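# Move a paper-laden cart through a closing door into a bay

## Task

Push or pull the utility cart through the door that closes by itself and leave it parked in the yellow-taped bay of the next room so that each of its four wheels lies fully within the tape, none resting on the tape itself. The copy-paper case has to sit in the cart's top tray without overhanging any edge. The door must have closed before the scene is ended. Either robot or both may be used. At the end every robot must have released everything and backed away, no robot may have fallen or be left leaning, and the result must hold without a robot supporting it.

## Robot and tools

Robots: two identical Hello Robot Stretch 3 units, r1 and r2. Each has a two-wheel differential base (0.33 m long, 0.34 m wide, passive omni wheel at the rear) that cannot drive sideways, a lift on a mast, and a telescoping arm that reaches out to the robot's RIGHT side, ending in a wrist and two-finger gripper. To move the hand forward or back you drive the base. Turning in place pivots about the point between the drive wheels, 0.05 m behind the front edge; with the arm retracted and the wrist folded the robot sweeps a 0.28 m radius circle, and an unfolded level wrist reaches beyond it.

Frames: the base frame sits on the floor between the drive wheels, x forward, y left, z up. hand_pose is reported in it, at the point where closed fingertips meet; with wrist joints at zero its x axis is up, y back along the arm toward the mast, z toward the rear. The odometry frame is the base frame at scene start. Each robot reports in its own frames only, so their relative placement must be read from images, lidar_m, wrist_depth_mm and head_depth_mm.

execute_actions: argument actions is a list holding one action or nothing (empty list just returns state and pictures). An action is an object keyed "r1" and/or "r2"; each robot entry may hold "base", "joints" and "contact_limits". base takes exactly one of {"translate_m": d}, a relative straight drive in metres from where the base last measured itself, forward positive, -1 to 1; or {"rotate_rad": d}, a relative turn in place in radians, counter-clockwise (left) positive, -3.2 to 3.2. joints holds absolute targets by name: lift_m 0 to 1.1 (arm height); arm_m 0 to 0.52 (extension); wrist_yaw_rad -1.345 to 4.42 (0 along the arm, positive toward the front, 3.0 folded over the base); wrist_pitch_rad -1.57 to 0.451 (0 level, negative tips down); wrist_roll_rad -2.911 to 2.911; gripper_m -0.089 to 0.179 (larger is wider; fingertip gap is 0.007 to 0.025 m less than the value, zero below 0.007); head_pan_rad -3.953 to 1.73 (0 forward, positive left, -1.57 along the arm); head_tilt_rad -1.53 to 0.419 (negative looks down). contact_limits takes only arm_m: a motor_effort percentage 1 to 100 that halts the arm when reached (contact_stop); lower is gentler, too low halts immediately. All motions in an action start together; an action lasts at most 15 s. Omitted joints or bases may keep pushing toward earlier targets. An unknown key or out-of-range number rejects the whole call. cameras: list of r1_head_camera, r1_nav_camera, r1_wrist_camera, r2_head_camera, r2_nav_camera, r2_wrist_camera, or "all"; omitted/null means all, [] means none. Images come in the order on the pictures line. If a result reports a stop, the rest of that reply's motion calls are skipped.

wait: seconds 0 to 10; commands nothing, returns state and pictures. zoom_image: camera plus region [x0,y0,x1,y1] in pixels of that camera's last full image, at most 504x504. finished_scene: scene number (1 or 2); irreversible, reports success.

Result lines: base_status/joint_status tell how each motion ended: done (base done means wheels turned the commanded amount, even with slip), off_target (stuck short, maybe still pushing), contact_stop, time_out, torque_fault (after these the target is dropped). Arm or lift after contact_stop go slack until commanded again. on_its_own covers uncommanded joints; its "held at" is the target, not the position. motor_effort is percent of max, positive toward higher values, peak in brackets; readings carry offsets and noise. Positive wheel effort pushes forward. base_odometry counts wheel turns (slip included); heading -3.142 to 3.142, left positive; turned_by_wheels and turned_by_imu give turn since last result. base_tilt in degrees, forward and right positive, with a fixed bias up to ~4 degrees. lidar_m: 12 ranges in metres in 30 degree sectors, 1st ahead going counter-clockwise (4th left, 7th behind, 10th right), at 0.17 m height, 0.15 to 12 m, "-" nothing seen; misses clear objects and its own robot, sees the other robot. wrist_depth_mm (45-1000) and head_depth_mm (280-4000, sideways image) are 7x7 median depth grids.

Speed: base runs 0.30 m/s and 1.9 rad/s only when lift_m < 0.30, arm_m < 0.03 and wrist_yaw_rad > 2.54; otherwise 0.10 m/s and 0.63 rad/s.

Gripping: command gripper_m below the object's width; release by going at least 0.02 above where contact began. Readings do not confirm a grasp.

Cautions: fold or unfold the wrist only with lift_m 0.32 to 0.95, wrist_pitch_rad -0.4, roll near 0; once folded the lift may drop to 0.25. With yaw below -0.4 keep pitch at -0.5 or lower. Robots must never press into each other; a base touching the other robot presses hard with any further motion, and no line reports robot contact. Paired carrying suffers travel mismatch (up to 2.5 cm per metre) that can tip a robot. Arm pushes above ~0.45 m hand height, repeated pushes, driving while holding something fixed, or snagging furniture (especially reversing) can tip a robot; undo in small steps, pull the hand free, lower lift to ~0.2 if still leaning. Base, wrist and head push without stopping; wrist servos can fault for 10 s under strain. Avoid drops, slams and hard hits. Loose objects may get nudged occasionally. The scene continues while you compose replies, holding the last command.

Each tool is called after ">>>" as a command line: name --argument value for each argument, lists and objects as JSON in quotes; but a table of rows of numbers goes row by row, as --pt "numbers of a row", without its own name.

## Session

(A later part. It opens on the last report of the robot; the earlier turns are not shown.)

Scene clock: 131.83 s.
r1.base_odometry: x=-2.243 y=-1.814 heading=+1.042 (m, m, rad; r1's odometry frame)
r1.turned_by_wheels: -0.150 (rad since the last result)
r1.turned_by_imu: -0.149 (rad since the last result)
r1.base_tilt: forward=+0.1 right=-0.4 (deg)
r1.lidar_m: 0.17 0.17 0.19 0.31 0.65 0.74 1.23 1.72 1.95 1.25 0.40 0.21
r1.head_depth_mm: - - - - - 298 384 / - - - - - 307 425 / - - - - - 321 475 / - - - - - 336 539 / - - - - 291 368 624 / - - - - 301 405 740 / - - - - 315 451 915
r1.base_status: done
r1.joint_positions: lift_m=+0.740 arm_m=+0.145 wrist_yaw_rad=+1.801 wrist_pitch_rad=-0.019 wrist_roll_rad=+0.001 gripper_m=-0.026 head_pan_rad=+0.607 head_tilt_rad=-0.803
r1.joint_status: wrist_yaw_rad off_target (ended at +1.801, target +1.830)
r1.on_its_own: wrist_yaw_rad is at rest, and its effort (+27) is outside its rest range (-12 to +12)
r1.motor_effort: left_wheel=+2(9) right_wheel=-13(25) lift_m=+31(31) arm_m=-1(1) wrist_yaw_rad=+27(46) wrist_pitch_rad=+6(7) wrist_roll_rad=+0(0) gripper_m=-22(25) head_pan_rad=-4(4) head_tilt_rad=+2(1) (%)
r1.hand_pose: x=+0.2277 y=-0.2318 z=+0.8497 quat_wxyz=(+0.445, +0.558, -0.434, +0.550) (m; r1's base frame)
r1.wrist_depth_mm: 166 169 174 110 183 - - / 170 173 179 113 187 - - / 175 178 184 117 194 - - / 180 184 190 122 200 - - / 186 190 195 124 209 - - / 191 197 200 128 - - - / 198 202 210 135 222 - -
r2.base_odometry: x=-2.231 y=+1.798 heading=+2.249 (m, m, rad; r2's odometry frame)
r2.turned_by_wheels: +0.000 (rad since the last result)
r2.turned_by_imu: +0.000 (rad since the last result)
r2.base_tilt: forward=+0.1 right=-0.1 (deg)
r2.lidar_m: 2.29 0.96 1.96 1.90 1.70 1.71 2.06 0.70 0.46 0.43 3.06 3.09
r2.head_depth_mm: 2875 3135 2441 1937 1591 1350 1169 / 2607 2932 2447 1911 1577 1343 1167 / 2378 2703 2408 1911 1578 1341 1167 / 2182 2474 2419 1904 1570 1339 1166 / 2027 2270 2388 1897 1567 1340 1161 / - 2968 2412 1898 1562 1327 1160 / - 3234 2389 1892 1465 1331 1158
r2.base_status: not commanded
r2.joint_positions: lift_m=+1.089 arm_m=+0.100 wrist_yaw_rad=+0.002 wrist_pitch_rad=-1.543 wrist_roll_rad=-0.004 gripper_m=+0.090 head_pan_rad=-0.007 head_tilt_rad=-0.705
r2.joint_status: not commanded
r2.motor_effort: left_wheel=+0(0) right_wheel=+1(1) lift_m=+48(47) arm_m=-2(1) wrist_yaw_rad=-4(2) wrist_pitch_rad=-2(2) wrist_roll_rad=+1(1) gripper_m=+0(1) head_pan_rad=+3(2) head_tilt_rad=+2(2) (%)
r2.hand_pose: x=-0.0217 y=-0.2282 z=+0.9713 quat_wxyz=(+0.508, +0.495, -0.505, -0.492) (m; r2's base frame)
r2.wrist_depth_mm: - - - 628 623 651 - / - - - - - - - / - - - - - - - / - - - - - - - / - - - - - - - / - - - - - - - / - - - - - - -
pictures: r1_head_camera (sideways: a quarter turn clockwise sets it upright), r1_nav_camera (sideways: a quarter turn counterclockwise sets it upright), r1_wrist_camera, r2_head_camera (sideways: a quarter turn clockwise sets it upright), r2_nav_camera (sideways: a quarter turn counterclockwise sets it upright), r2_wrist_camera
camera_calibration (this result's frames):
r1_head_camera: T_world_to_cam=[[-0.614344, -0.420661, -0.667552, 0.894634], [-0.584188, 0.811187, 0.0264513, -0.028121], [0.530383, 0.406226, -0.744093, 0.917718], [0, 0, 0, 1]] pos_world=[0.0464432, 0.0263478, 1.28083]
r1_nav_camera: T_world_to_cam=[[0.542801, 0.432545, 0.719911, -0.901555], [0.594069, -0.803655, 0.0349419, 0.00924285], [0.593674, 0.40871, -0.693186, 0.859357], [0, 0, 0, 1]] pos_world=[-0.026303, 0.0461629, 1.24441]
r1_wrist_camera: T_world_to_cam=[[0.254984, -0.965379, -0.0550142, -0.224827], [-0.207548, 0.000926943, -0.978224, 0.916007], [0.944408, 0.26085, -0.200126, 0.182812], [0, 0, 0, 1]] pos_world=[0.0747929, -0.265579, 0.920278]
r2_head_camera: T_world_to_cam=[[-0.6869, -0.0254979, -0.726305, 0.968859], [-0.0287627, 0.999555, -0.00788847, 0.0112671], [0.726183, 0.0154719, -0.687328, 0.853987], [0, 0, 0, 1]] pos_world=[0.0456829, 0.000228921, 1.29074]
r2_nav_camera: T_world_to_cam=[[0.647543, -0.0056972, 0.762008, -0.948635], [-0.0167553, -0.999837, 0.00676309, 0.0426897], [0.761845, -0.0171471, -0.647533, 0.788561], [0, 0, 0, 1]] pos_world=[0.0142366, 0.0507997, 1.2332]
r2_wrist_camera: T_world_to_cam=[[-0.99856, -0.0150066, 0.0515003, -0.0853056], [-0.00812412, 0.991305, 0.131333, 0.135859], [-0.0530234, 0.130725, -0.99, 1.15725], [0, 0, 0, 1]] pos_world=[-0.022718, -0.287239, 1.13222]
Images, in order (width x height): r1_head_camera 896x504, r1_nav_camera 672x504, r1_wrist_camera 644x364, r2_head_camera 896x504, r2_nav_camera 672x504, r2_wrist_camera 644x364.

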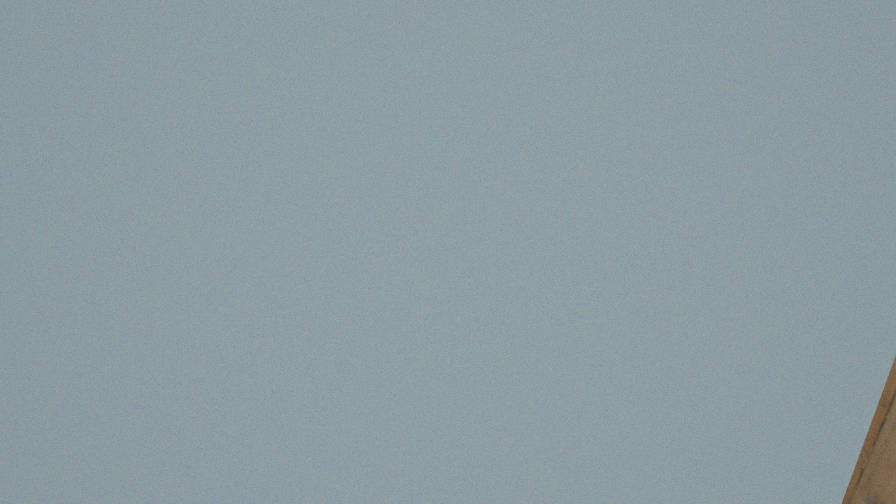

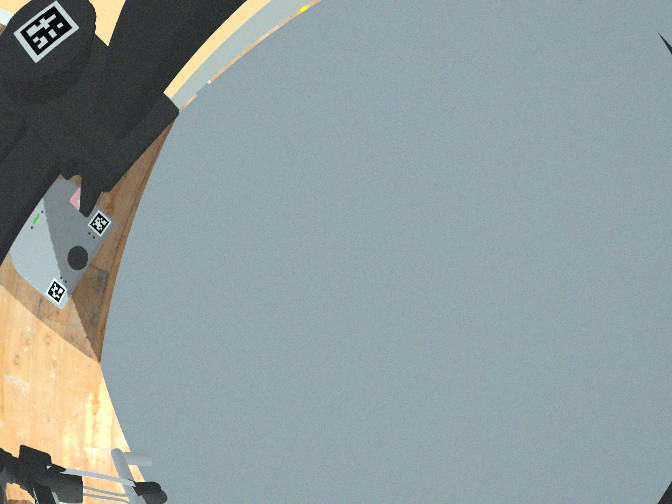

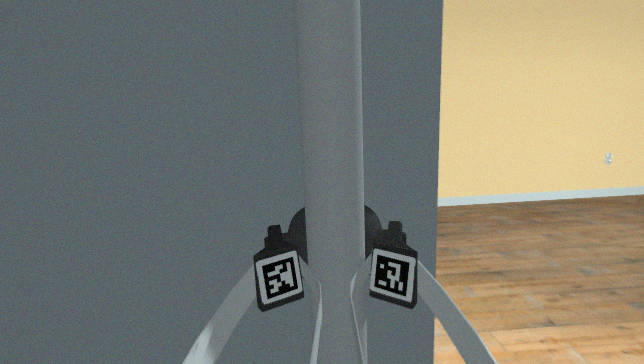

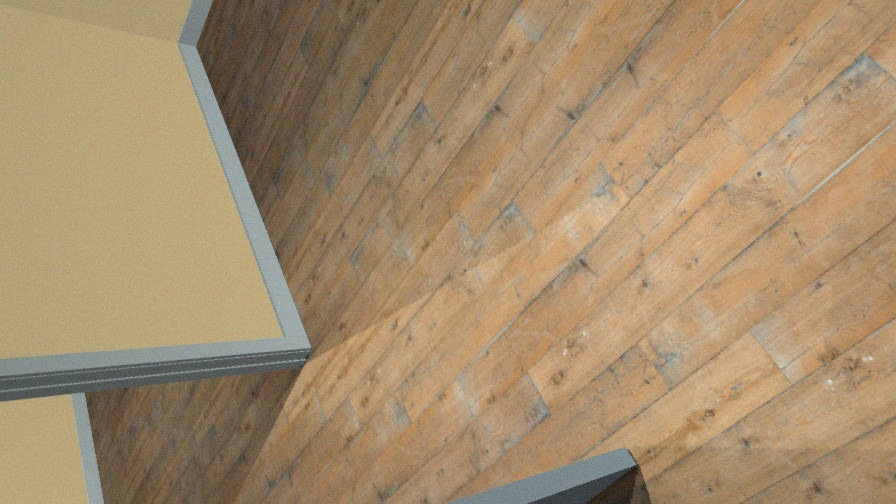

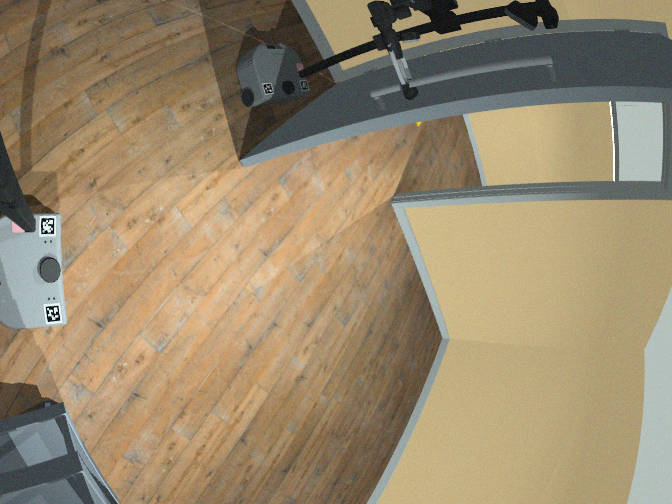

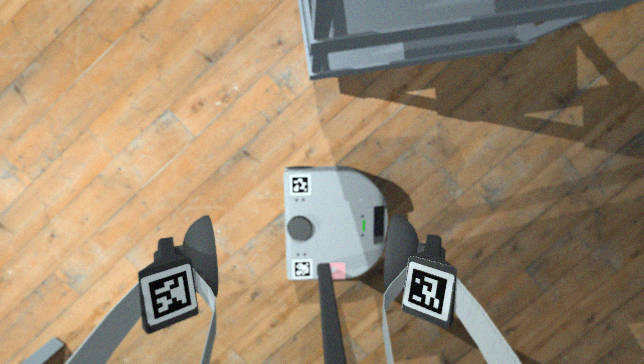

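>>> execute_actions --actions '[{"r2":{"base":{"rotate_rad":-0.43},"joints":{"arm_m":0.0,"wrist_yaw_rad":1.57,"wrist_pitch_rad":-1.55,"gripper_m":0.13}}}]' --cameras '[]'

>>> execute_actions --actions '[{"r2":{"base":{"translate_m":0.63}}}]' --cameras '[]'

>>> execute_actions --actions '[{"r2":{"base":{"rotate_rad":-0.65},"joints":{"head_pan_rad":-1.57,"head_tilt_rad":-0.8}}}]' --cameras '["r2_head_camera","r2_nav_camera","r2_wrist_camera"]'

Scene clock: 134.50 s.
r1.base_odometry: x=-2.243 y=-1.814 heading=+1.042 (m, m, rad; r1's odometry frame)
r1.turned_by_wheels: +0.000 (rad since the last result)
r1.turned_by_imu: +0.000 (rad since the last result)
r1.base_tilt: forward=+0.1 right=-0.5 (deg)
r1.lidar_m: 0.17 0.17 0.19 0.31 0.65 0.74 1.23 1.72 1.94 1.18 0.40 0.21
r1.head_depth_mm: - - - - - 298 383 / - - - - - 307 424 / - - - - - 320 475 / - - - - - 336 539 / - - - - 291 367 623 / - - - - 301 405 740 / - - - - 315 451 914
r1.base_status: not commanded
r1.joint_positions: lift_m=+0.740 arm_m=+0.145 wrist_yaw_rad=+1.782 wrist_pitch_rad=-0.019 wrist_roll_rad=+0.001 gripper_m=-0.026 head_pan_rad=+0.607 head_tilt_rad=-0.803
r1.joint_status: not commanded
r1.on_its_own: wrist_yaw_rad is held at +1.784, not at your +1.830, by its stall guard, which is not easing now
r1.motor_effort: left_wheel=+4(4) right_wheel=-14(14) lift_m=+31(31) arm_m=-1(1) wrist_yaw_rad=+1(2) wrist_pitch_rad=+6(6) wrist_roll_rad=+0(0) gripper_m=-20(20) head_pan_rad=-4(5) head_tilt_rad=+1(2) (%)
r1.hand_pose: x=+0.2287 y=-0.2365 z=+0.8497 quat_wxyz=(+0.450, +0.554, -0.439, +0.545) (m; r1's base frame)
r1.wrist_depth_mm: 164 168 172 109 183 - - / 169 173 177 113 189 - - / 173 177 183 117 195 - - / 177 182 189 121 201 - - / 183 188 194 123 209 - - / 189 194 199 127 - - - / 195 200 209 208 223 - -
r2.base_odometry: x=-2.231 y=+1.798 heading=+1.819 (m, m, rad; r2's odometry frame)
r2.turned_by_wheels: -0.430 (rad since the last result)
r2.turned_by_imu: -0.429 (rad since the last result)
r2.base_tilt: forward=+0.2 right=-0.1 (deg)
r2.lidar_m: 3.09 2.29 0.96 1.99 1.83 1.69 1.73 2.21 0.63 0.44 0.43 3.07
r2.head_depth_mm: 2533 2796 2459 1922 1585 1343 1172 / 2653 2898 2444 1910 1580 1339 1170 / 2701 3025 2453 1913 1581 1338 1166 / 2882 3084 2417 1903 1573 1337 1165 / 2997 3223 2411 1911 1564 1333 1165 / 2821 2994 2412 1893 1568 1329 1166 / 2478 2645 2402 1895 1559 1331 1162
r2.base_status: done
r2.joint_positions: lift_m=+1.089 arm_m=+0.001 wrist_yaw_rad=+1.567 wrist_pitch_rad=-1.544 wrist_roll_rad=-0.002 gripper_m=+0.130 head_pan_rad=-0.007 head_tilt_rad=-0.705
r2.joint_status: all done
r2.motor_effort: left_wheel=+2(5) right_wheel=-2(4) lift_m=+48(47) arm_m=-1(1) wrist_yaw_rad=+3(5) wrist_pitch_rad=-2(2) wrist_roll_rad=+1(1) gripper_m=+0(97) head_pan_rad=+3(3) head_tilt_rad=+2(1) (%)
r2.hand_pose: x=-0.0385 y=-0.1463 z=+0.9713 quat_wxyz=(+0.707, +0.707, -0.010, +0.009) (m; r2's base frame)
r2.wrist_depth_mm: - - - - - 629 319 / - - - - 983 656 354 / - - - - - 679 676 / - - - - - 692 690 / - - - - - - 704 / - - - - - - 711 / - - - - - - -
pictures: none
No camera images: the call's "cameras" was empty. Leave "cameras" out to get every camera's image.

Scene clock: 142.03 s.
r1.base_odometry: x=-2.243 y=-1.814 heading=+1.042 (m, m, rad; r1's odometry frame)
r1.turned_by_wheels: +0.000 (rad since the last result)
r1.turned_by_imu: +0.001 (rad since the last result)
r1.base_tilt: forward=+0.1 right=-0.4 (deg)
r1.lidar_m: 0.17 0.17 0.19 0.31 0.65 0.74 1.23 1.72 1.95 3.20 0.40 0.21
r1.head_depth_mm: - - - - - 298 384 / - - - - - 307 424 / - - - - - 320 474 / - - - - - 336 538 / - - - - 291 367 623 / - - - - 302 404 740 / - - - - 315 450 914
r1.base_status: not commanded
r1.joint_positions: lift_m=+0.740 arm_m=+0.145 wrist_yaw_rad=+1.782 wrist_pitch_rad=-0.019 wrist_roll_rad=+0.001 gripper_m=-0.026 head_pan_rad=+0.607 head_tilt_rad=-0.803
r1.joint_status: not commanded
r1.on_its_own: wrist_yaw_rad is held at +1.784, not at your +1.830, by its stall guard, which is not easing now
r1.motor_effort: left_wheel=+4(4) right_wheel=-14(14) lift_m=+31(31) arm_m=-1(1) wrist_yaw_rad=+2(2) wrist_pitch_rad=+6(6) wrist_roll_rad=+1(1) gripper_m=-20(20) head_pan_rad=-5(4) head_tilt_rad=+1(2) (%)
r1.hand_pose: x=+0.2287 y=-0.2365 z=+0.8497 quat_wxyz=(+0.450, +0.554, -0.439, +0.545) (m; r1's base frame)
r1.wrist_depth_mm: 164 168 173 109 183 - - / 169 173 177 113 189 - - / 173 177 183 118 195 - - / 178 183 188 121 201 - - / 184 188 193 123 210 - - / 189 194 199 127 - - - / 194 200 209 208 223 - -
r2.base_odometry: x=-2.386 y=+2.409 heading=+1.819 (m, m, rad; r2's odometry frame)
r2.turned_by_wheels: +0.000 (rad since the last result)
r2.turned_by_imu: +0.004 (rad since the last result)
r2.base_tilt: forward=+0.2 right=-0.1 (deg)
r2.lidar_m: 2.54 1.79 1.80 0.75 2.21 2.28 2.32 0.64 0.65 3.96 2.66 2.49
r2.head_depth_mm: 2081 2286 2427 1919 1581 1344 1175 / 2131 2389 2460 1924 1576 1345 1170 / 2238 2512 2420 1930 1575 1345 1163 / 2336 2608 2423 1909 1574 1345 1168 / 2445 2752 2429 1898 1574 1330 1165 / 2422 2663 2406 1899 1573 1332 1163 / 2125 2299 2320 1889 1565 1328 1162
r2.base_status: done
r2.joint_positions: lift_m=+1.089 arm_m=+0.001 wrist_yaw_rad=+1.567 wrist_pitch_rad=-1.544 wrist_roll_rad=-0.002 gripper_m=+0.130 head_pan_rad=-0.007 head_tilt_rad=-0.705
r2.joint_status: not commanded
r2.motor_effort: left_wheel=+1(7) right_wheel=-1(4) lift_m=+47(47) arm_m=-1(1) wrist_yaw_rad=+3(3) wrist_pitch_rad=-2(2) wrist_roll_rad=+1(1) gripper_m=+0(0) head_pan_rad=+4(3) head_tilt_rad=+1(1) (%)
r2.hand_pose: x=-0.0385 y=-0.1463 z=+0.9713 quat_wxyz=(+0.707, +0.707, -0.010, +0.009) (m; r2's base frame)
r2.wrist_depth_mm: - - - - - - - / - - - - - - - / - - - - - - - / - - - - - - - / - - - - - - - / - - - - - - 709 / - - - - - 702 752
pictures: none
No camera images: the call's "cameras" was empty. Leave "cameras" out to get every camera's image.

Scene clock: 144.00 s.
r1.base_odometry: x=-2.243 y=-1.814 heading=+1.042 (m, m, rad; r1's odometry frame)
r1.turned_by_wheels: +0.000 (rad since the last result)
r1.turned_by_imu: +0.000 (rad since the last result)
r1.base_tilt: forward=+0.1 right=-0.5 (deg)
r1.lidar_m: 0.17 0.17 0.19 0.31 0.65 0.74 1.23 1.72 1.94 3.21 0.40 0.21
r1.head_depth_mm: - - - - - 298 383 / - - - - - 307 424 / - - - - - 320 475 / - - - - - 336 539 / - - - - 291 367 624 / - - - - 301 405 739 / - - - - 315 451 912
r1.base_status: not commanded
r1.joint_positions: lift_m=+0.740 arm_m=+0.145 wrist_yaw_rad=+1.782 wrist_pitch_rad=-0.019 wrist_roll_rad=+0.001 gripper_m=-0.026 head_pan_rad=+0.607 head_tilt_rad=-0.803
r1.joint_status: not commanded
r1.on_its_own: wrist_yaw_rad is held at +1.784, not at your +1.830, by its stall guard, which is not easing now
r1.motor_effort: left_wheel=+4(4) right_wheel=-14(14) lift_m=+31(31) arm_m=-1(1) wrist_yaw_rad=+1(2) wrist_pitch_rad=+6(6) wrist_roll_rad=+1(0) gripper_m=-19(20) head_pan_rad=-5(4) head_tilt_rad=+2(1) (%)
r1.hand_pose: x=+0.2287 y=-0.2365 z=+0.8497 quat_wxyz=(+0.450, +0.554, -0.439, +0.545) (m; r1's base frame)
r1.wrist_depth_mm: 164 167 173 109 183 - - / 168 172 177 114 188 - - / 173 178 182 117 194 - - / 178 183 188 121 201 - - / 183 189 195 123 209 - - / 189 195 199 127 - - - / 194 201 208 209 222 - -
r2.base_odometry: x=-2.386 y=+2.409 heading=+1.169 (m, m, rad; r2's odometry frame)
r2.turned_by_wheels: -0.650 (rad since the last result)
r2.turned_by_imu: -0.649 (rad since the last result)
r2.base_tilt: forward=+0.1 right=-0.1 (deg)
r2.lidar_m: 2.50 2.50 1.92 1.80 0.75 2.00 2.28 2.28 0.93 0.63 0.77 2.84
r2.head_depth_mm: - - - - - 1275 1134 / - - - - - - - / - - - 1139 1285 1287 1134 / 684 744 810 1169 - 1286 1136 / 724 813 819 1171 - 1286 1133 / 3354 979 903 1119 - 1278 1130 / 3392 2707 1979 1737 1468 1282 1127
r2.base_status: done
r2.joint_positions: lift_m=+1.089 arm_m=+0.001 wrist_yaw_rad=+1.567 wrist_pitch_rad=-1.544 wrist_roll_rad=-0.002 gripper_m=+0.130 head_pan_rad=-1.563 head_tilt_rad=-0.790
r2.joint_status: all done
r2.motor_effort: left_wheel=+2(5) right_wheel=-1(5) lift_m=+47(48) arm_m=-2(2) wrist_yaw_rad=+2(3) wrist_pitch_rad=-2(2) wrist_roll_rad=+1(1) gripper_m=-1(0) head_pan_rad=-2(43) head_tilt_rad=-5(13) (%)
r2.hand_pose: x=-0.0386 y=-0.1463 z=+0.9713 quat_wxyz=(+0.707, +0.707, -0.010, +0.009) (m; r2's base frame)
r2.wrist_depth_mm: - - - - - - 728 / - - - - - 995 656 / - - - - - - 684 / - - - - - - 694 / - - - - - - - / - - - - - - - / 916 - - - - - -
pictures: r2_head_camera (sideways: a quarter turn clockwise sets it upright), r2_nav_camera (sideways: a quarter turn counterclockwise sets it upright), r2_wrist_camera
camera_calibration (this result's frames):
r2_head_camera: T_world_to_cam=[[-0.0362579, 0.745615, -0.66539, 0.885509], [0.999007, 0.0442828, -0.00481521, 0.000995978], [0.025875, -0.664904, -0.74648, 0.93519], [0, 0, 0, 1]] pos_world=[0.00691364, -0.0384814, 1.28731]
r2_nav_camera: T_world_to_cam=[[0.00450136, -0.709902, 0.704286, -0.869484], [-0.999971, 0.00115717, 0.00755758, 0.0476538], [-0.00618012, -0.704299, -0.709876, 0.874335], [0, 0, 0, 1]] pos_world=[0.0569698, -0.00151046, 1.23267]
r2_wrist_camera: T_world_to_cam=[[0.00746628, -0.998647, 0.0514634, -0.205971], [-0.991288, -0.000623882, 0.131709, -0.12888], [-0.131499, -0.0519984, -0.989952, 1.11584], [0, 0, 0, 1]] pos_world=[0.0205131, -0.14775, 1.13221]
Images, in order (width x height): r2_head_camera 896x504, r2_nav_camera 672x504, r2_wrist_camera 644x364.

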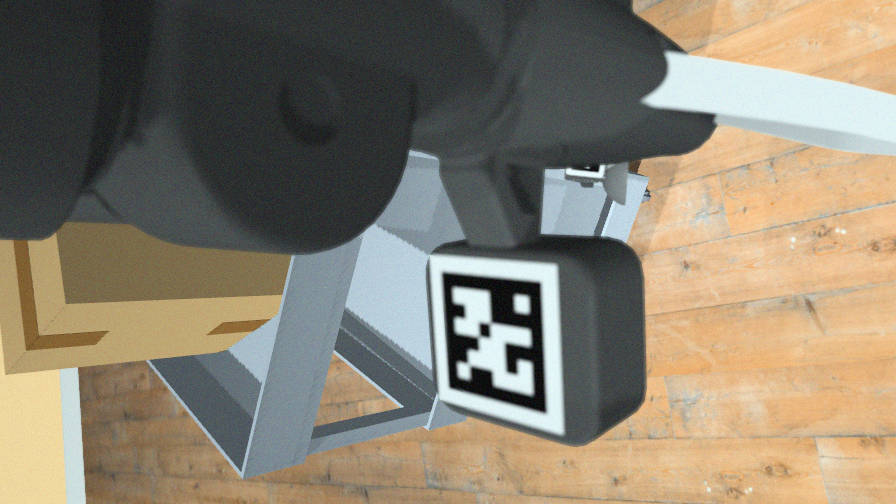

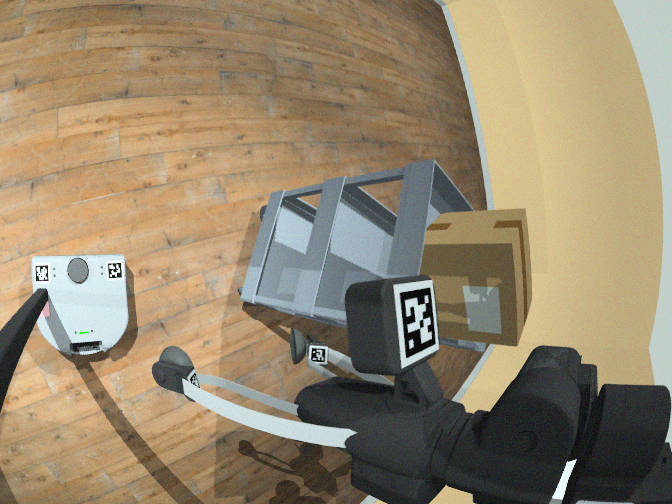

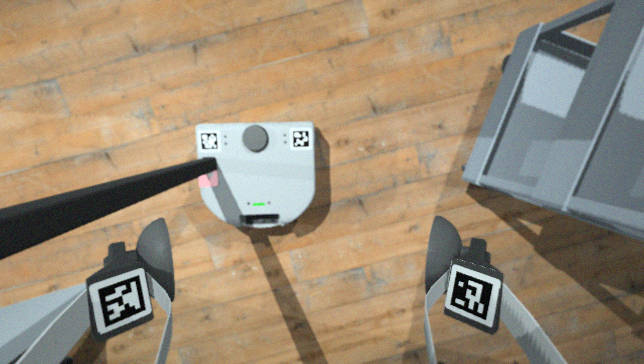

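>>> execute_actions --actions '[{"r2":{"joints":{"arm_m":0.445,"gripper_m":0.11}}}]' --cameras '["r2_head_camera","r2_wrist_camera"]'

Scene clock: 148.73 s.
r1.base_odometry: x=-2.243 y=-1.814 heading=+1.042 (m, m, rad; r1's odometry frame)
r1.turned_by_wheels: +0.000 (rad since the last result)
r1.turned_by_imu: +0.000 (rad since the last result)
r1.base_tilt: forward=+0.1 right=-0.4 (deg)
r1.lidar_m: 0.17 0.17 0.19 0.31 0.65 0.74 1.23 1.72 1.95 3.21 0.40 0.21
r1.head_depth_mm: - - - - - 298 383 / - - - - - 307 424 / - - - - - 320 473 / - - - - - 336 539 / - - - - 291 367 623 / - - - - 301 404 740 / - - - - 315 451 910
r1.base_status: not commanded
r1.joint_positions: lift_m=+0.740 arm_m=+0.145 wrist_yaw_rad=+1.782 wrist_pitch_rad=-0.019 wrist_roll_rad=+0.001 gripper_m=-0.026 head_pan_rad=+0.607 head_tilt_rad=-0.803
r1.joint_status: not commanded
r1.on_its_own: wrist_yaw_rad is held at +1.784, not at your +1.830, by its stall guard, which is not easing now
r1.motor_effort: left_wheel=+4(4) right_wheel=-13(14) lift_m=+31(31) arm_m=-1(1) wrist_yaw_rad=+1(2) wrist_pitch_rad=+6(6) wrist_roll_rad=+1(1) gripper_m=-19(20) head_pan_rad=-5(4) head_tilt_rad=+3(1) (%)
r1.hand_pose: x=+0.2287 y=-0.2365 z=+0.8497 quat_wxyz=(+0.450, +0.554, -0.439, +0.545) (m; r1's base frame)
r1.wrist_depth_mm: 164 167 173 109 183 - - / 169 172 177 114 189 - - / 173 178 182 117 195 - - / 178 183 187 121 202 - - / 184 188 194 123 209 - - / 189 194 198 127 - - - / 194 201 209 209 221 - -
r2.base_odometry: x=-2.386 y=+2.409 heading=+1.169 (m, m, rad; r2's odometry frame)
r2.turned_by_wheels: +0.000 (rad since the last result)
r2.turned_by_imu: +0.001 (rad since the last result)
r2.base_tilt: forward=+0.2 right=-0.1 (deg)
r2.lidar_m: 2.49 2.50 1.92 1.80 0.74 2.00 2.28 2.29 0.93 0.63 0.77 2.84
r2.head_depth_mm: 3626 2512 2135 1749 1481 1285 1138 / 745 839 878 1622 1480 1278 1135 / 717 799 760 1082 1255 1282 1139 / 684 754 797 1108 1333 1283 1135 / 722 814 816 1133 1365 1285 1130 / 3360 981 905 1133 1411 1280 1130 / 3370 2694 1971 1733 1475 1278 1130
r2.base_status: not commanded
r2.joint_positions: lift_m=+1.089 arm_m=+0.445 wrist_yaw_rad=+1.568 wrist_pitch_rad=-1.544 wrist_roll_rad=-0.002 gripper_m=+0.110 head_pan_rad=-1.563 head_tilt_rad=-0.790
r2.joint_status: all done
r2.motor_effort: left_wheel=+2(2) right_wheel=-1(2) lift_m=+48(48) arm_m=+4(3) wrist_yaw_rad=+2(3) wrist_pitch_rad=-2(2) wrist_roll_rad=+1(1) gripper_m=+0(84) head_pan_rad=-3(3) head_tilt_rad=-5(4) (%)
r2.hand_pose: x=-0.0386 y=-0.5898 z=+0.9713 quat_wxyz=(+0.707, +0.707, -0.010, +0.009) (m; r2's base frame)
r2.wrist_depth_mm: - - - - 627 324 229 / - - - - 332 284 193 / - - - - 337 307 210 / - - - - 346 344 232 / - - - - 348 355 257 / - - - - 355 363 290 / - - - - - 361 332
pictures: r2_head_camera (sideways: a quarter turn clockwise sets it upright), r2_wrist_camera
camera_calibration (this result's frames):
r2_head_camera: T_world_to_cam=[[-0.0360608, 0.745692, -0.665314, 0.885409], [0.999019, 0.0440185, -0.00481152, 0.000991106], [0.0256982, -0.664835, -0.746548, 0.935278], [0, 0, 0, 1]] pos_world=[0.00690343, -0.0384801, 1.28731]
r2_wrist_camera: T_world_to_cam=[[0.0080594, -0.998642, 0.0514634, -0.64889], [-0.991288, -0.00121263, 0.131709, -0.129504], [-0.131468, -0.0520765, -0.989952, 1.09274], [0, 0, 0, 1]] pos_world=[0.0205141, -0.59126, 1.13221]
Images, in order (width x height): r2_head_camera 896x504, r2_wrist_camera 644x364.

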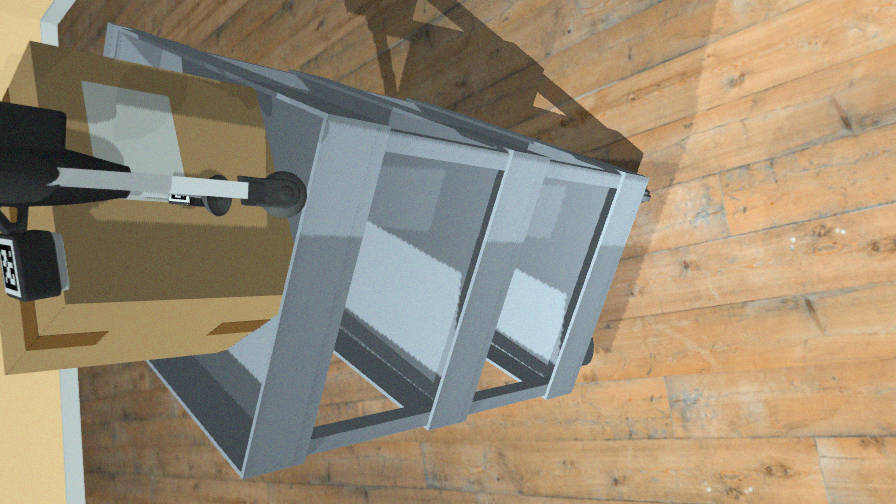

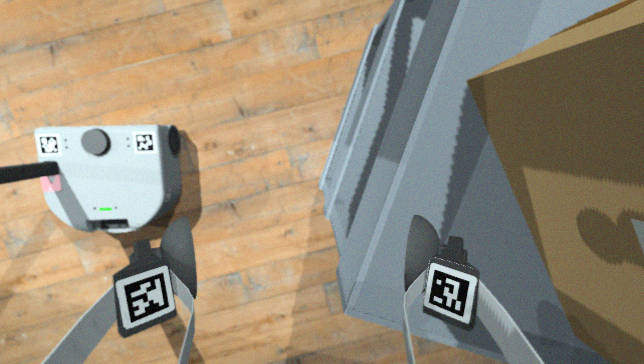

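>>> execute_actions --actions '[{"r2":{"base":{"translate_m":0.22},"joints":{"arm_m":0.52}}}]' --cameras '["r2_head_camera","r2_wrist_camera"]'

Scene clock: 154.63 s.
r1.base_odometry: x=-2.243 y=-1.814 heading=+1.042 (m, m, rad; r1's odometry frame)
r1.turned_by_wheels: +0.000 (rad since the last result)
r1.turned_by_imu: +0.001 (rad since the last result)
r1.base_tilt: forward=+0.1 right=-0.4 (deg)
r1.lidar_m: 0.17 0.17 0.19 0.31 0.65 0.74 1.23 1.72 1.94 3.21 0.40 0.21
r1.head_depth_mm: - - - - - 298 384 / - - - - - 307 424 / - - - - - 320 474 / - - - - - 336 538 / - - - - 291 368 623 / - - - - 301 404 739 / - - - - 315 450 913
r1.base_status: not commanded
r1.joint_positions: lift_m=+0.740 arm_m=+0.145 wrist_yaw_rad=+1.782 wrist_pitch_rad=-0.019 wrist_roll_rad=+0.001 gripper_m=-0.026 head_pan_rad=+0.607 head_tilt_rad=-0.803
r1.joint_status: not commanded
r1.on_its_own: wrist_yaw_rad is held at +1.784, not at your +1.830, by its stall guard, which is not easing now
r1.motor_effort: left_wheel=+4(4) right_wheel=-14(14) lift_m=+31(31) arm_m=-1(1) wrist_yaw_rad=+2(1) wrist_pitch_rad=+6(6) wrist_roll_rad=+0(1) gripper_m=-19(20) head_pan_rad=-4(5) head_tilt_rad=+1(1) (%)
r1.hand_pose: x=+0.2287 y=-0.2365 z=+0.8497 quat_wxyz=(+0.450, +0.554, -0.439, +0.545) (m; r1's base frame)
r1.wrist_depth_mm: 164 167 172 109 183 - - / 169 173 177 114 188 - - / 173 177 182 117 195 - - / 178 182 188 121 201 - - / 184 188 194 123 209 - - / 189 194 200 127 - - - / 195 201 209 209 223 - -
r2.base_odometry: x=-2.300 y=+2.611 heading=+1.169 (m, m, rad; r2's odometry frame)
r2.turned_by_wheels: +0.000 (rad since the last result)
r2.turned_by_imu: +0.001 (rad since the last result)
r2.base_tilt: forward=+0.1 right=-0.1 (deg)
r2.lidar_m: 2.28 2.28 1.99 1.78 1.03 0.90 2.49 2.50 0.70 0.71 4.10 2.59
r2.head_depth_mm: 688 763 783 1112 1257 1285 1131 / 700 759 802 1109 1313 1287 1138 / 805 859 832 1134 1367 1280 1136 / 3521 1014 882 1110 1387 1281 1134 / 3432 2718 2056 1736 1474 1282 1134 / 3402 2691 2122 1726 1474 1282 1132 / 3329 2679 2114 1736 1468 1277 1127
r2.base_status: done
r2.joint_positions: lift_m=+1.089 arm_m=+0.520 wrist_yaw_rad=+1.568 wrist_pitch_rad=-1.544 wrist_roll_rad=-0.002 gripper_m=+0.110 head_pan_rad=-1.563 head_tilt_rad=-0.790
r2.joint_status: all done
r2.motor_effort: left_wheel=+1(8) right_wheel=-1(5) lift_m=+48(47) arm_m=+3(4) wrist_yaw_rad=+1(3) wrist_pitch_rad=-2(2) wrist_roll_rad=+1(1) gripper_m=-1(1) head_pan_rad=-3(1) head_tilt_rad=-5(5) (%)
r2.hand_pose: x=-0.0386 y=-0.6648 z=+0.9713 quat_wxyz=(+0.707, +0.707, -0.010, +0.009) (m; r2's base frame)
r2.wrist_depth_mm: - - - - - - - / - - - - - - - / - - - - 338 341 322 / - - - - 344 347 351 / - - - 691 349 352 293 / - - - 697 358 284 244 / - - - 371 338 238 207
pictures: r2_head_camera (sideways: a quarter turn clockwise sets it upright), r2_wrist_camera
camera_calibration (this result's frames):
r2_head_camera: T_world_to_cam=[[-0.0360609, 0.745692, -0.665314, 0.885409], [0.999019, 0.0440186, -0.00481151, 0.000991092], [0.0256983, -0.664835, -0.746548, 0.935278], [0, 0, 0, 1]] pos_world=[0.00690343, -0.0384801, 1.28731]
r2_wrist_camera: T_world_to_cam=[[0.00808093, -0.998642, 0.0514634, -0.723793], [-0.991288, -0.001234, 0.131709, -0.129609], [-0.131467, -0.0520793, -0.989952, 1.08883], [0, 0, 0, 1]] pos_world=[0.0205142, -0.666265, 1.13221]
Images, in order (width x height): r2_head_camera 896x504, r2_wrist_camera 644x364.

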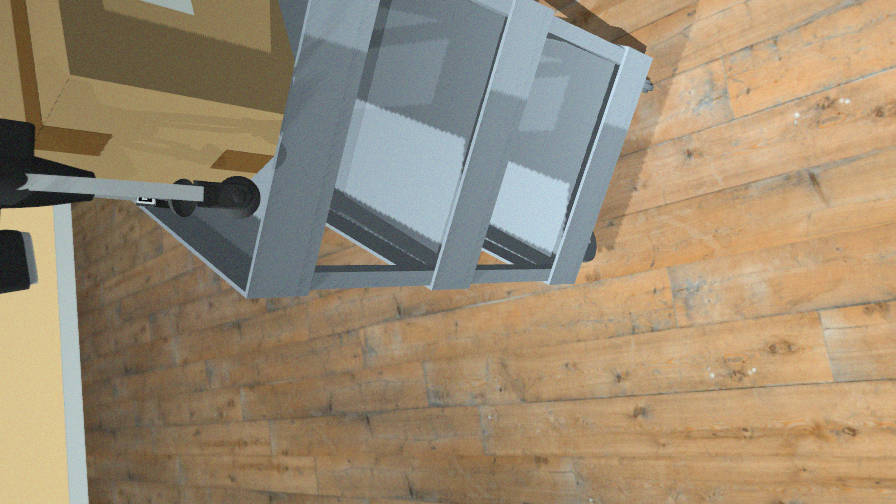

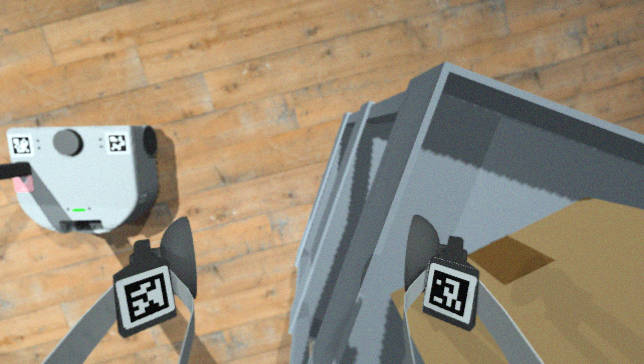

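>>> execute_actions --actions '[{"r2":{"base":{"rotate_rad":0.4},"joints":{"arm_m":0.35}}}]' --cameras '[]'

>>> execute_actions --actions '[{"r2":{"base":{"translate_m":-0.22}}}]' --cameras '[]'

>>> execute_actions --actions '[{"r2":{"base":{"rotate_rad":-0.4}}}]' --cameras '[]'

>>> execute_actions --actions '[{"r2":{"base":{"translate_m":0.20},"joints":{"arm_m":0.51,"gripper_m":0.12}}}]' --cameras '["r2_head_camera","r2_wrist_camera"]'

Scene clock: 158.10 s.
r1.base_odometry: x=-2.243 y=-1.814 heading=+1.042 (m, m, rad; r1's odometry frame)
r1.turned_by_wheels: +0.000 (rad since the last result)
r1.turned_by_imu: +0.000 (rad since the last result)
r1.base_tilt: forward=+0.1 right=-0.4 (deg)
r1.lidar_m: 0.17 0.17 0.19 0.31 0.65 0.74 1.23 1.72 1.94 3.21 0.40 0.21
r1.head_depth_mm: - - - - - 298 383 / - - - - - 307 424 / - - - - - 320 474 / - - - - - 336 538 / - - - - 291 366 622 / - - - - 301 404 740 / - - - - 315 451 912
r1.base_status: not commanded
r1.joint_positions: lift_m=+0.740 arm_m=+0.145 wrist_yaw_rad=+1.782 wrist_pitch_rad=-0.019 wrist_roll_rad=+0.001 gripper_m=-0.026 head_pan_rad=+0.607 head_tilt_rad=-0.803
r1.joint_status: not commanded
r1.on_its_own: wrist_yaw_rad is held at +1.784, not at your +1.830, by its stall guard, which is not easing now
r1.motor_effort: left_wheel=+4(4) right_wheel=-14(14) lift_m=+31(31) arm_m=-1(1) wrist_yaw_rad=+1(1) wrist_pitch_rad=+7(6) wrist_roll_rad=+1(1) gripper_m=-20(20) head_pan_rad=-4(5) head_tilt_rad=+2(2) (%)
r1.hand_pose: x=+0.2287 y=-0.2365 z=+0.8497 quat_wxyz=(+0.450, +0.554, -0.439, +0.545) (m; r1's base frame)
r1.wrist_depth_mm: 164 168 172 109 183 - - / 168 172 177 114 188 - - / 173 178 183 117 195 - - / 178 182 188 121 202 - - / 183 188 194 123 209 - - / 189 194 198 127 - - - / 195 201 208 209 223 - -
r2.base_odometry: x=-2.300 y=+2.611 heading=+1.569 (m, m, rad; r2's odometry frame)
r2.turned_by_wheels: +0.400 (rad since the last result)
r2.turned_by_imu: +0.400 (rad since the last result)
r2.base_tilt: forward=+0.2 right=-0.1 (deg)
r2.lidar_m: 2.28 2.14 1.78 1.32 1.13 2.51 2.50 0.71 0.71 4.10 2.79 2.29
r2.head_depth_mm: 3337 2725 867 1077 1284 1265 1137 / 3270 2734 2125 1743 1334 1284 1139 / - 2606 2160 1744 1479 1288 1136 / 3448 2705 2118 1730 1474 1283 1134 / 3546 2732 2115 1743 1482 1288 1129 / 3568 2682 2116 1732 1477 1278 1131 / 3645 2692 2114 1738 1471 1280 1130
r2.base_status: done
r2.joint_positions: lift_m=+1.089 arm_m=+0.350 wrist_yaw_rad=+1.568 wrist_pitch_rad=-1.544 wrist_roll_rad=-0.002 gripper_m=+0.110 head_pan_rad=-1.563 head_tilt_rad=-0.790
r2.joint_status: all done
r2.motor_effort: left_wheel=+0(7) right_wheel=+1(8) lift_m=+48(48) arm_m=-1(2) wrist_yaw_rad=+2(1) wrist_pitch_rad=-2(2) wrist_roll_rad=+1(1) gripper_m=-1(1) head_pan_rad=-2(3) head_tilt_rad=-5(5) (%)
r2.hand_pose: x=-0.0387 y=-0.4955 z=+0.9713 quat_wxyz=(+0.707, +0.707, -0.009, +0.009) (m; r2's base frame)
r2.wrist_depth_mm: - - - - - - - / - - - - - - - / - - - - - - - / - - - - - - - / - - - - - - - / - - - - - - - / - - - - 731 750 -
pictures: none
No camera images: the call's "cameras" was empty. Leave "cameras" out to get every camera's image.

Scene clock: 161.23 s.
r1.base_odometry: x=-2.243 y=-1.814 heading=+1.042 (m, m, rad; r1's odometry frame)
r1.turned_by_wheels: +0.000 (rad since the last result)
r1.turned_by_imu: +0.000 (rad since the last result)
r1.base_tilt: forward=+0.1 right=-0.4 (deg)
r1.lidar_m: 0.17 0.17 0.19 0.31 0.65 0.74 1.22 1.72 1.94 3.20 0.40 0.21
r1.head_depth_mm: - - - - - 298 384 / - - - - - 307 424 / - - - - - 321 475 / - - - - - 336 539 / - - - - 291 367 623 / - - - - 301 404 738 / - - - - 315 450 912
r1.base_status: not commanded
r1.joint_positions: lift_m=+0.740 arm_m=+0.145 wrist_yaw_rad=+1.782 wrist_pitch_rad=-0.019 wrist_roll_rad=+0.001 gripper_m=-0.026 head_pan_rad=+0.607 head_tilt_rad=-0.803
r1.joint_status: not commanded
r1.on_its_own: wrist_yaw_rad is held at +1.784, not at your +1.830, by its stall guard, which is not easing now
r1.motor_effort: left_wheel=+4(4) right_wheel=-14(14) lift_m=+31(31) arm_m=-1(1) wrist_yaw_rad=+1(1) wrist_pitch_rad=+6(6) wrist_roll_rad=+1(1) gripper_m=-21(20) head_pan_rad=-5(4) head_tilt_rad=+2(1) (%)
r1.hand_pose: x=+0.2287 y=-0.2365 z=+0.8497 quat_wxyz=(+0.450, +0.554, -0.439, +0.545) (m; r1's base frame)
r1.wrist_depth_mm: 165 167 173 109 183 - - / 168 172 177 114 189 - - / 173 177 182 117 195 - - / 178 183 188 121 201 - - / 184 188 194 123 209 - - / 189 194 199 127 - - - / 196 201 209 209 222 - -
r2.base_odometry: x=-2.301 y=+2.391 heading=+1.569 (m, m, rad; r2's odometry frame)
r2.turned_by_wheels: +0.000 (rad since the last result)
r2.turned_by_imu: +0.001 (rad since the last result)
r2.base_tilt: forward=+0.2 right=-0.1 (deg)
r2.lidar_m: 2.50 2.18 1.88 0.83 0.84 2.29 2.28 2.51 0.56 0.63 3.07 2.51
r2.head_depth_mm: 732 690 700 1035 944 1157 1135 / 3256 2732 826 1086 1008 1208 1135 / - 2601 786 1085 1281 1257 1134 / 3380 2708 2045 1697 1446 1282 1134 / 3521 2684 2118 1737 1471 1280 1131 / 3569 2703 2132 1730 1474 1276 1129 / 3579 2670 2114 1740 1471 1279 1128
r2.base_status: done
r2.joint_positions: lift_m=+1.089 arm_m=+0.350 wrist_yaw_rad=+1.568 wrist_pitch_rad=-1.544 wrist_roll_rad=-0.002 gripper_m=+0.110 head_pan_rad=-1.563 head_tilt_rad=-0.790
r2.joint_status: not commanded
r2.motor_effort: left_wheel=+0(4) right_wheel=+2(3) lift_m=+48(48) arm_m=-2(2) wrist_yaw_rad=+2(2) wrist_pitch_rad=-2(2) wrist_roll_rad=+1(1) gripper_m=-1(1) head_pan_rad=-3(3) head_tilt_rad=-4(4) (%)
r2.hand_pose: x=-0.0387 y=-0.4955 z=+0.9713 quat_wxyz=(+0.707, +0.707, -0.009, +0.009) (m; r2's base frame)
r2.wrist_depth_mm: - - - - - - - / - - - - - - - / - - - - - - - / - - - - 673 399 315 / - - - - 694 321 356 / - - - 701 695 366 370 / - - - 686 339 368 363
pictures: none
No camera images: the call's "cameras" was empty. Leave "cameras" out to get every camera's image.

Scene clock: 162.83 s.
r1.base_odometry: x=-2.243 y=-1.814 heading=+1.042 (m, m, rad; r1's odometry frame)
r1.turned_by_wheels: +0.000 (rad since the last result)
r1.turned_by_imu: +0.000 (rad since the last result)
r1.base_tilt: forward=+0.1 right=-0.4 (deg)
r1.lidar_m: 0.17 0.17 0.19 0.31 0.65 0.74 1.23 1.72 1.95 3.20 0.40 0.21
r1.head_depth_mm: - - - - - 298 383 / - - - - - 307 424 / - - - - - 321 474 / - - - - - 336 539 / - - - - 291 367 623 / - - - - 301 404 739 / - - - - 315 451 910
r1.base_status: not commanded
r1.joint_positions: lift_m=+0.740 arm_m=+0.145 wrist_yaw_rad=+1.782 wrist_pitch_rad=-0.019 wrist_roll_rad=+0.001 gripper_m=-0.026 head_pan_rad=+0.607 head_tilt_rad=-0.803
r1.joint_status: not commanded
r1.on_its_own: wrist_yaw_rad is held at +1.784, not at your +1.830, by its stall guard, which is not easing now
r1.motor_effort: left_wheel=+4(4) right_wheel=-14(14) lift_m=+31(31) arm_m=-1(1) wrist_yaw_rad=+1(1) wrist_pitch_rad=+6(6) wrist_roll_rad=+1(1) gripper_m=-19(20) head_pan_rad=-4(4) head_tilt_rad=+2(2) (%)
r1.hand_pose: x=+0.2287 y=-0.2365 z=+0.8497 quat_wxyz=(+0.450, +0.554, -0.439, +0.545) (m; r1's base frame)
r1.wrist_depth_mm: 164 168 173 109 183 - - / 168 173 177 113 189 - - / 174 178 183 117 195 - - / 178 183 188 121 201 - - / 184 188 194 123 210 - - / 189 195 199 127 - - - / 195 200 209 209 223 - -
r2.base_odometry: x=-2.301 y=+2.391 heading=+1.169 (m, m, rad; r2's odometry frame)
r2.turned_by_wheels: -0.400 (rad since the last result)
r2.turned_by_imu: -0.399 (rad since the last result)
r2.base_tilt: forward=+0.2 right=+0.0 (deg)
r2.lidar_m: 2.50 2.50 2.03 1.89 0.83 2.10 2.28 2.28 0.56 0.56 0.68 2.84
r2.head_depth_mm: 706 946 2054 1749 1482 1292 1134 / 668 730 808 795 1449 1290 1134 / - 701 787 1057 1004 1237 1134 / 725 658 726 1081 1227 1257 1134 / 707 742 755 1106 1270 1276 1130 / 3338 2677 799 1055 1382 1278 1132 / 3330 2693 843 1731 1467 1282 1131
r2.base_status: done
r2.joint_positions: lift_m=+1.089 arm_m=+0.350 wrist_yaw_rad=+1.568 wrist_pitch_rad=-1.544 wrist_roll_rad=-0.002 gripper_m=+0.110 head_pan_rad=-1.563 head_tilt_rad=-0.790
r2.joint_status: not commanded
r2.motor_effort: left_wheel=+1(7) right_wheel=-1(6) lift_m=+47(48) arm_m=-2(1) wrist_yaw_rad=+1(2) wrist_pitch_rad=-2(2) wrist_roll_rad=+1(1) gripper_m=-1(0) head_pan_rad=-4(3) head_tilt_rad=-4(4) (%)
r2.hand_pose: x=-0.0387 y=-0.4955 z=+0.9713 quat_wxyz=(+0.707, +0.707, -0.009, +0.009) (m; r2's base frame)
r2.wrist_depth_mm: - - - - 626 326 327 / - - - - 571 329 200 / - - - - 336 306 208 / - - - - 346 341 230 / - - - - 350 352 255 / - - - - 360 366 288 / - - - - 325 363 329
pictures: none
No camera images: the call's "cameras" was empty. Leave "cameras" out to get every camera's image.

Scene clock: 166.00 s.
r1.base_odometry: x=-2.243 y=-1.814 heading=+1.042 (m, m, rad; r1's odometry frame)
r1.turned_by_wheels: +0.000 (rad since the last result)
r1.turned_by_imu: +0.000 (rad since the last result)
r1.base_tilt: forward=+0.1 right=-0.4 (deg)
r1.lidar_m: 0.17 0.17 0.19 0.31 0.65 0.74 1.23 1.72 1.94 3.21 0.40 0.21
r1.head_depth_mm: - - - - - 298 383 / - - - - - 307 424 / - - - - - 321 474 / - - - - - 336 538 / - - - - 291 367 623 / - - - - 301 405 739 / - - - - 315 450 914
r1.base_status: not commanded
r1.joint_positions: lift_m=+0.740 arm_m=+0.145 wrist_yaw_rad=+1.782 wrist_pitch_rad=-0.019 wrist_roll_rad=+0.001 gripper_m=-0.026 head_pan_rad=+0.607 head_tilt_rad=-0.803
r1.joint_status: not commanded
r1.on_its_own: wrist_yaw_rad is held at +1.784, not at your +1.830, by its stall guard, which is not easing now
r1.motor_effort: left_wheel=+4(4) right_wheel=-14(14) lift_m=+31(31) arm_m=-1(1) wrist_yaw_rad=+0(2) wrist_pitch_rad=+6(6) wrist_roll_rad=+0(0) gripper_m=-20(20) head_pan_rad=-5(4) head_tilt_rad=+1(2) (%)
r1.hand_pose: x=+0.2287 y=-0.2365 z=+0.8497 quat_wxyz=(+0.450, +0.554, -0.439, +0.545) (m; r1's base frame)
r1.wrist_depth_mm: 164 168 172 109 183 - - / 168 173 178 113 189 - - / 173 177 182 118 194 - - / 178 183 187 121 201 - - / 183 188 194 123 210 - - / 189 194 199 127 - - - / 194 201 207 209 222 - -
r2.base_odometry: x=-2.222 y=+2.575 heading=+1.169 (m, m, rad; r2's odometry frame)
r2.turned_by_wheels: +0.000 (rad since the last result)
r2.turned_by_imu: -0.072 (rad since the last result)
r2.base_tilt: forward=+0.1 right=-0.1 (deg)
r2.lidar_m: 2.32 2.31 2.17 1.88 1.10 0.96 2.46 2.46 0.63 0.64 4.00 2.75
r2.head_depth_mm: 702 785 852 1671 1482 1292 1135 / 680 750 816 1086 1176 1276 1130 / 652 714 772 1111 1257 1286 1135 / 727 812 800 1113 1332 1283 1135 / 3431 972 904 1107 1380 1284 1130 / 3337 2689 1993 1683 1480 1277 1133 / 3288 2668 2112 1738 1471 1276 1129
r2.base_status: done
r2.joint_positions: lift_m=+1.089 arm_m=+0.509 wrist_yaw_rad=+1.562 wrist_pitch_rad=-1.557 wrist_roll_rad=+0.009 gripper_m=+0.120 head_pan_rad=-1.563 head_tilt_rad=-0.790
r2.joint_status: all done
r2.motor_effort: left_wheel=-7(12) right_wheel=+12(23) lift_m=+45(48) arm_m=+5(10) wrist_yaw_rad=+9(16) wrist_pitch_rad=+4(9) wrist_roll_rad=-3(6) gripper_m=+5(52) head_pan_rad=-3(3) head_tilt_rad=-5(4) (%)
r2.hand_pose: x=-0.0420 y=-0.6545 z=+0.9716 quat_wxyz=(+0.707, +0.707, -0.011, -0.002) (m; r2's base frame)
r2.wrist_depth_mm: - - - - 319 321 327 / - - - - 326 328 285 / - - - 663 332 266 183 / - - - 342 263 174 134 / - - - 351 349 131 106 / - - - 358 360 112 88 / - - - 370 370 129 79
pictures: r2_head_camera (sideways: a quarter turn clockwise sets it upright), r2_wrist_camera
camera_calibration (this result's frames):
r2_head_camera: T_world_to_cam=[[-0.0360562, 0.745759, -0.66524, 0.885312], [0.999019, 0.0440122, -0.00480787, 0.000986343], [0.0256932, -0.664761, -0.746615, 0.935365], [0, 0, 0, 1]] pos_world=[0.00690315, -0.0384786, 1.28731]
r2_wrist_camera: T_world_to_cam=[[-0.00863932, -0.998653, 0.0511563, -0.713904], [-0.989308, 0.0159842, 0.144963, -0.13458], [-0.145585, -0.049357, -0.988114, 1.08868], [0, 0, 0, 1]] pos_world=[0.019187, -0.657058, 1.13177]
Images, in order (width x height): r2_head_camera 896x504, r2_wrist_camera 644x364.

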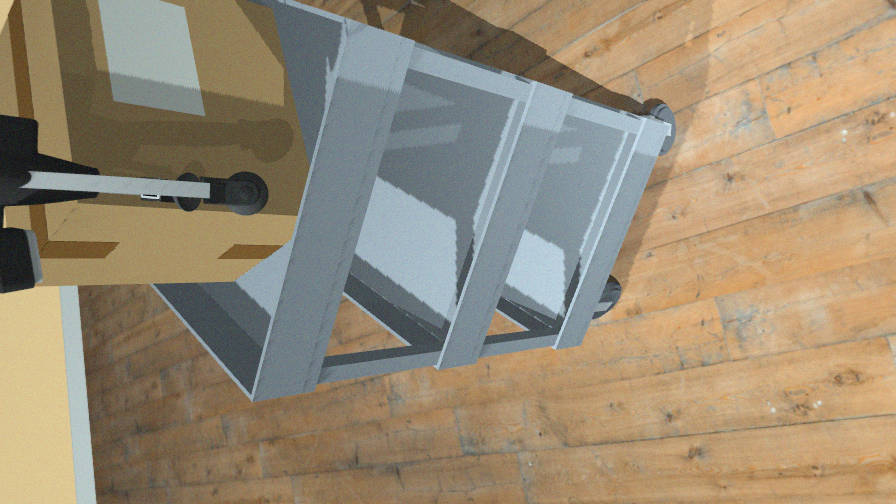

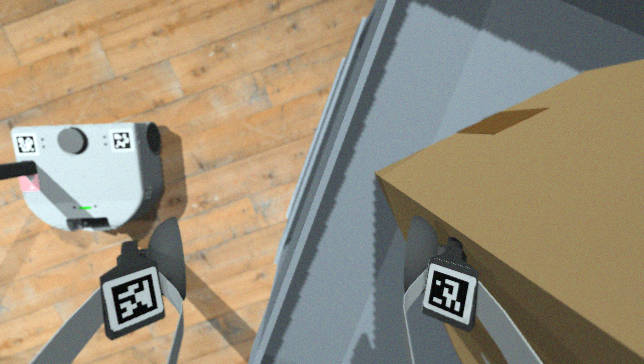

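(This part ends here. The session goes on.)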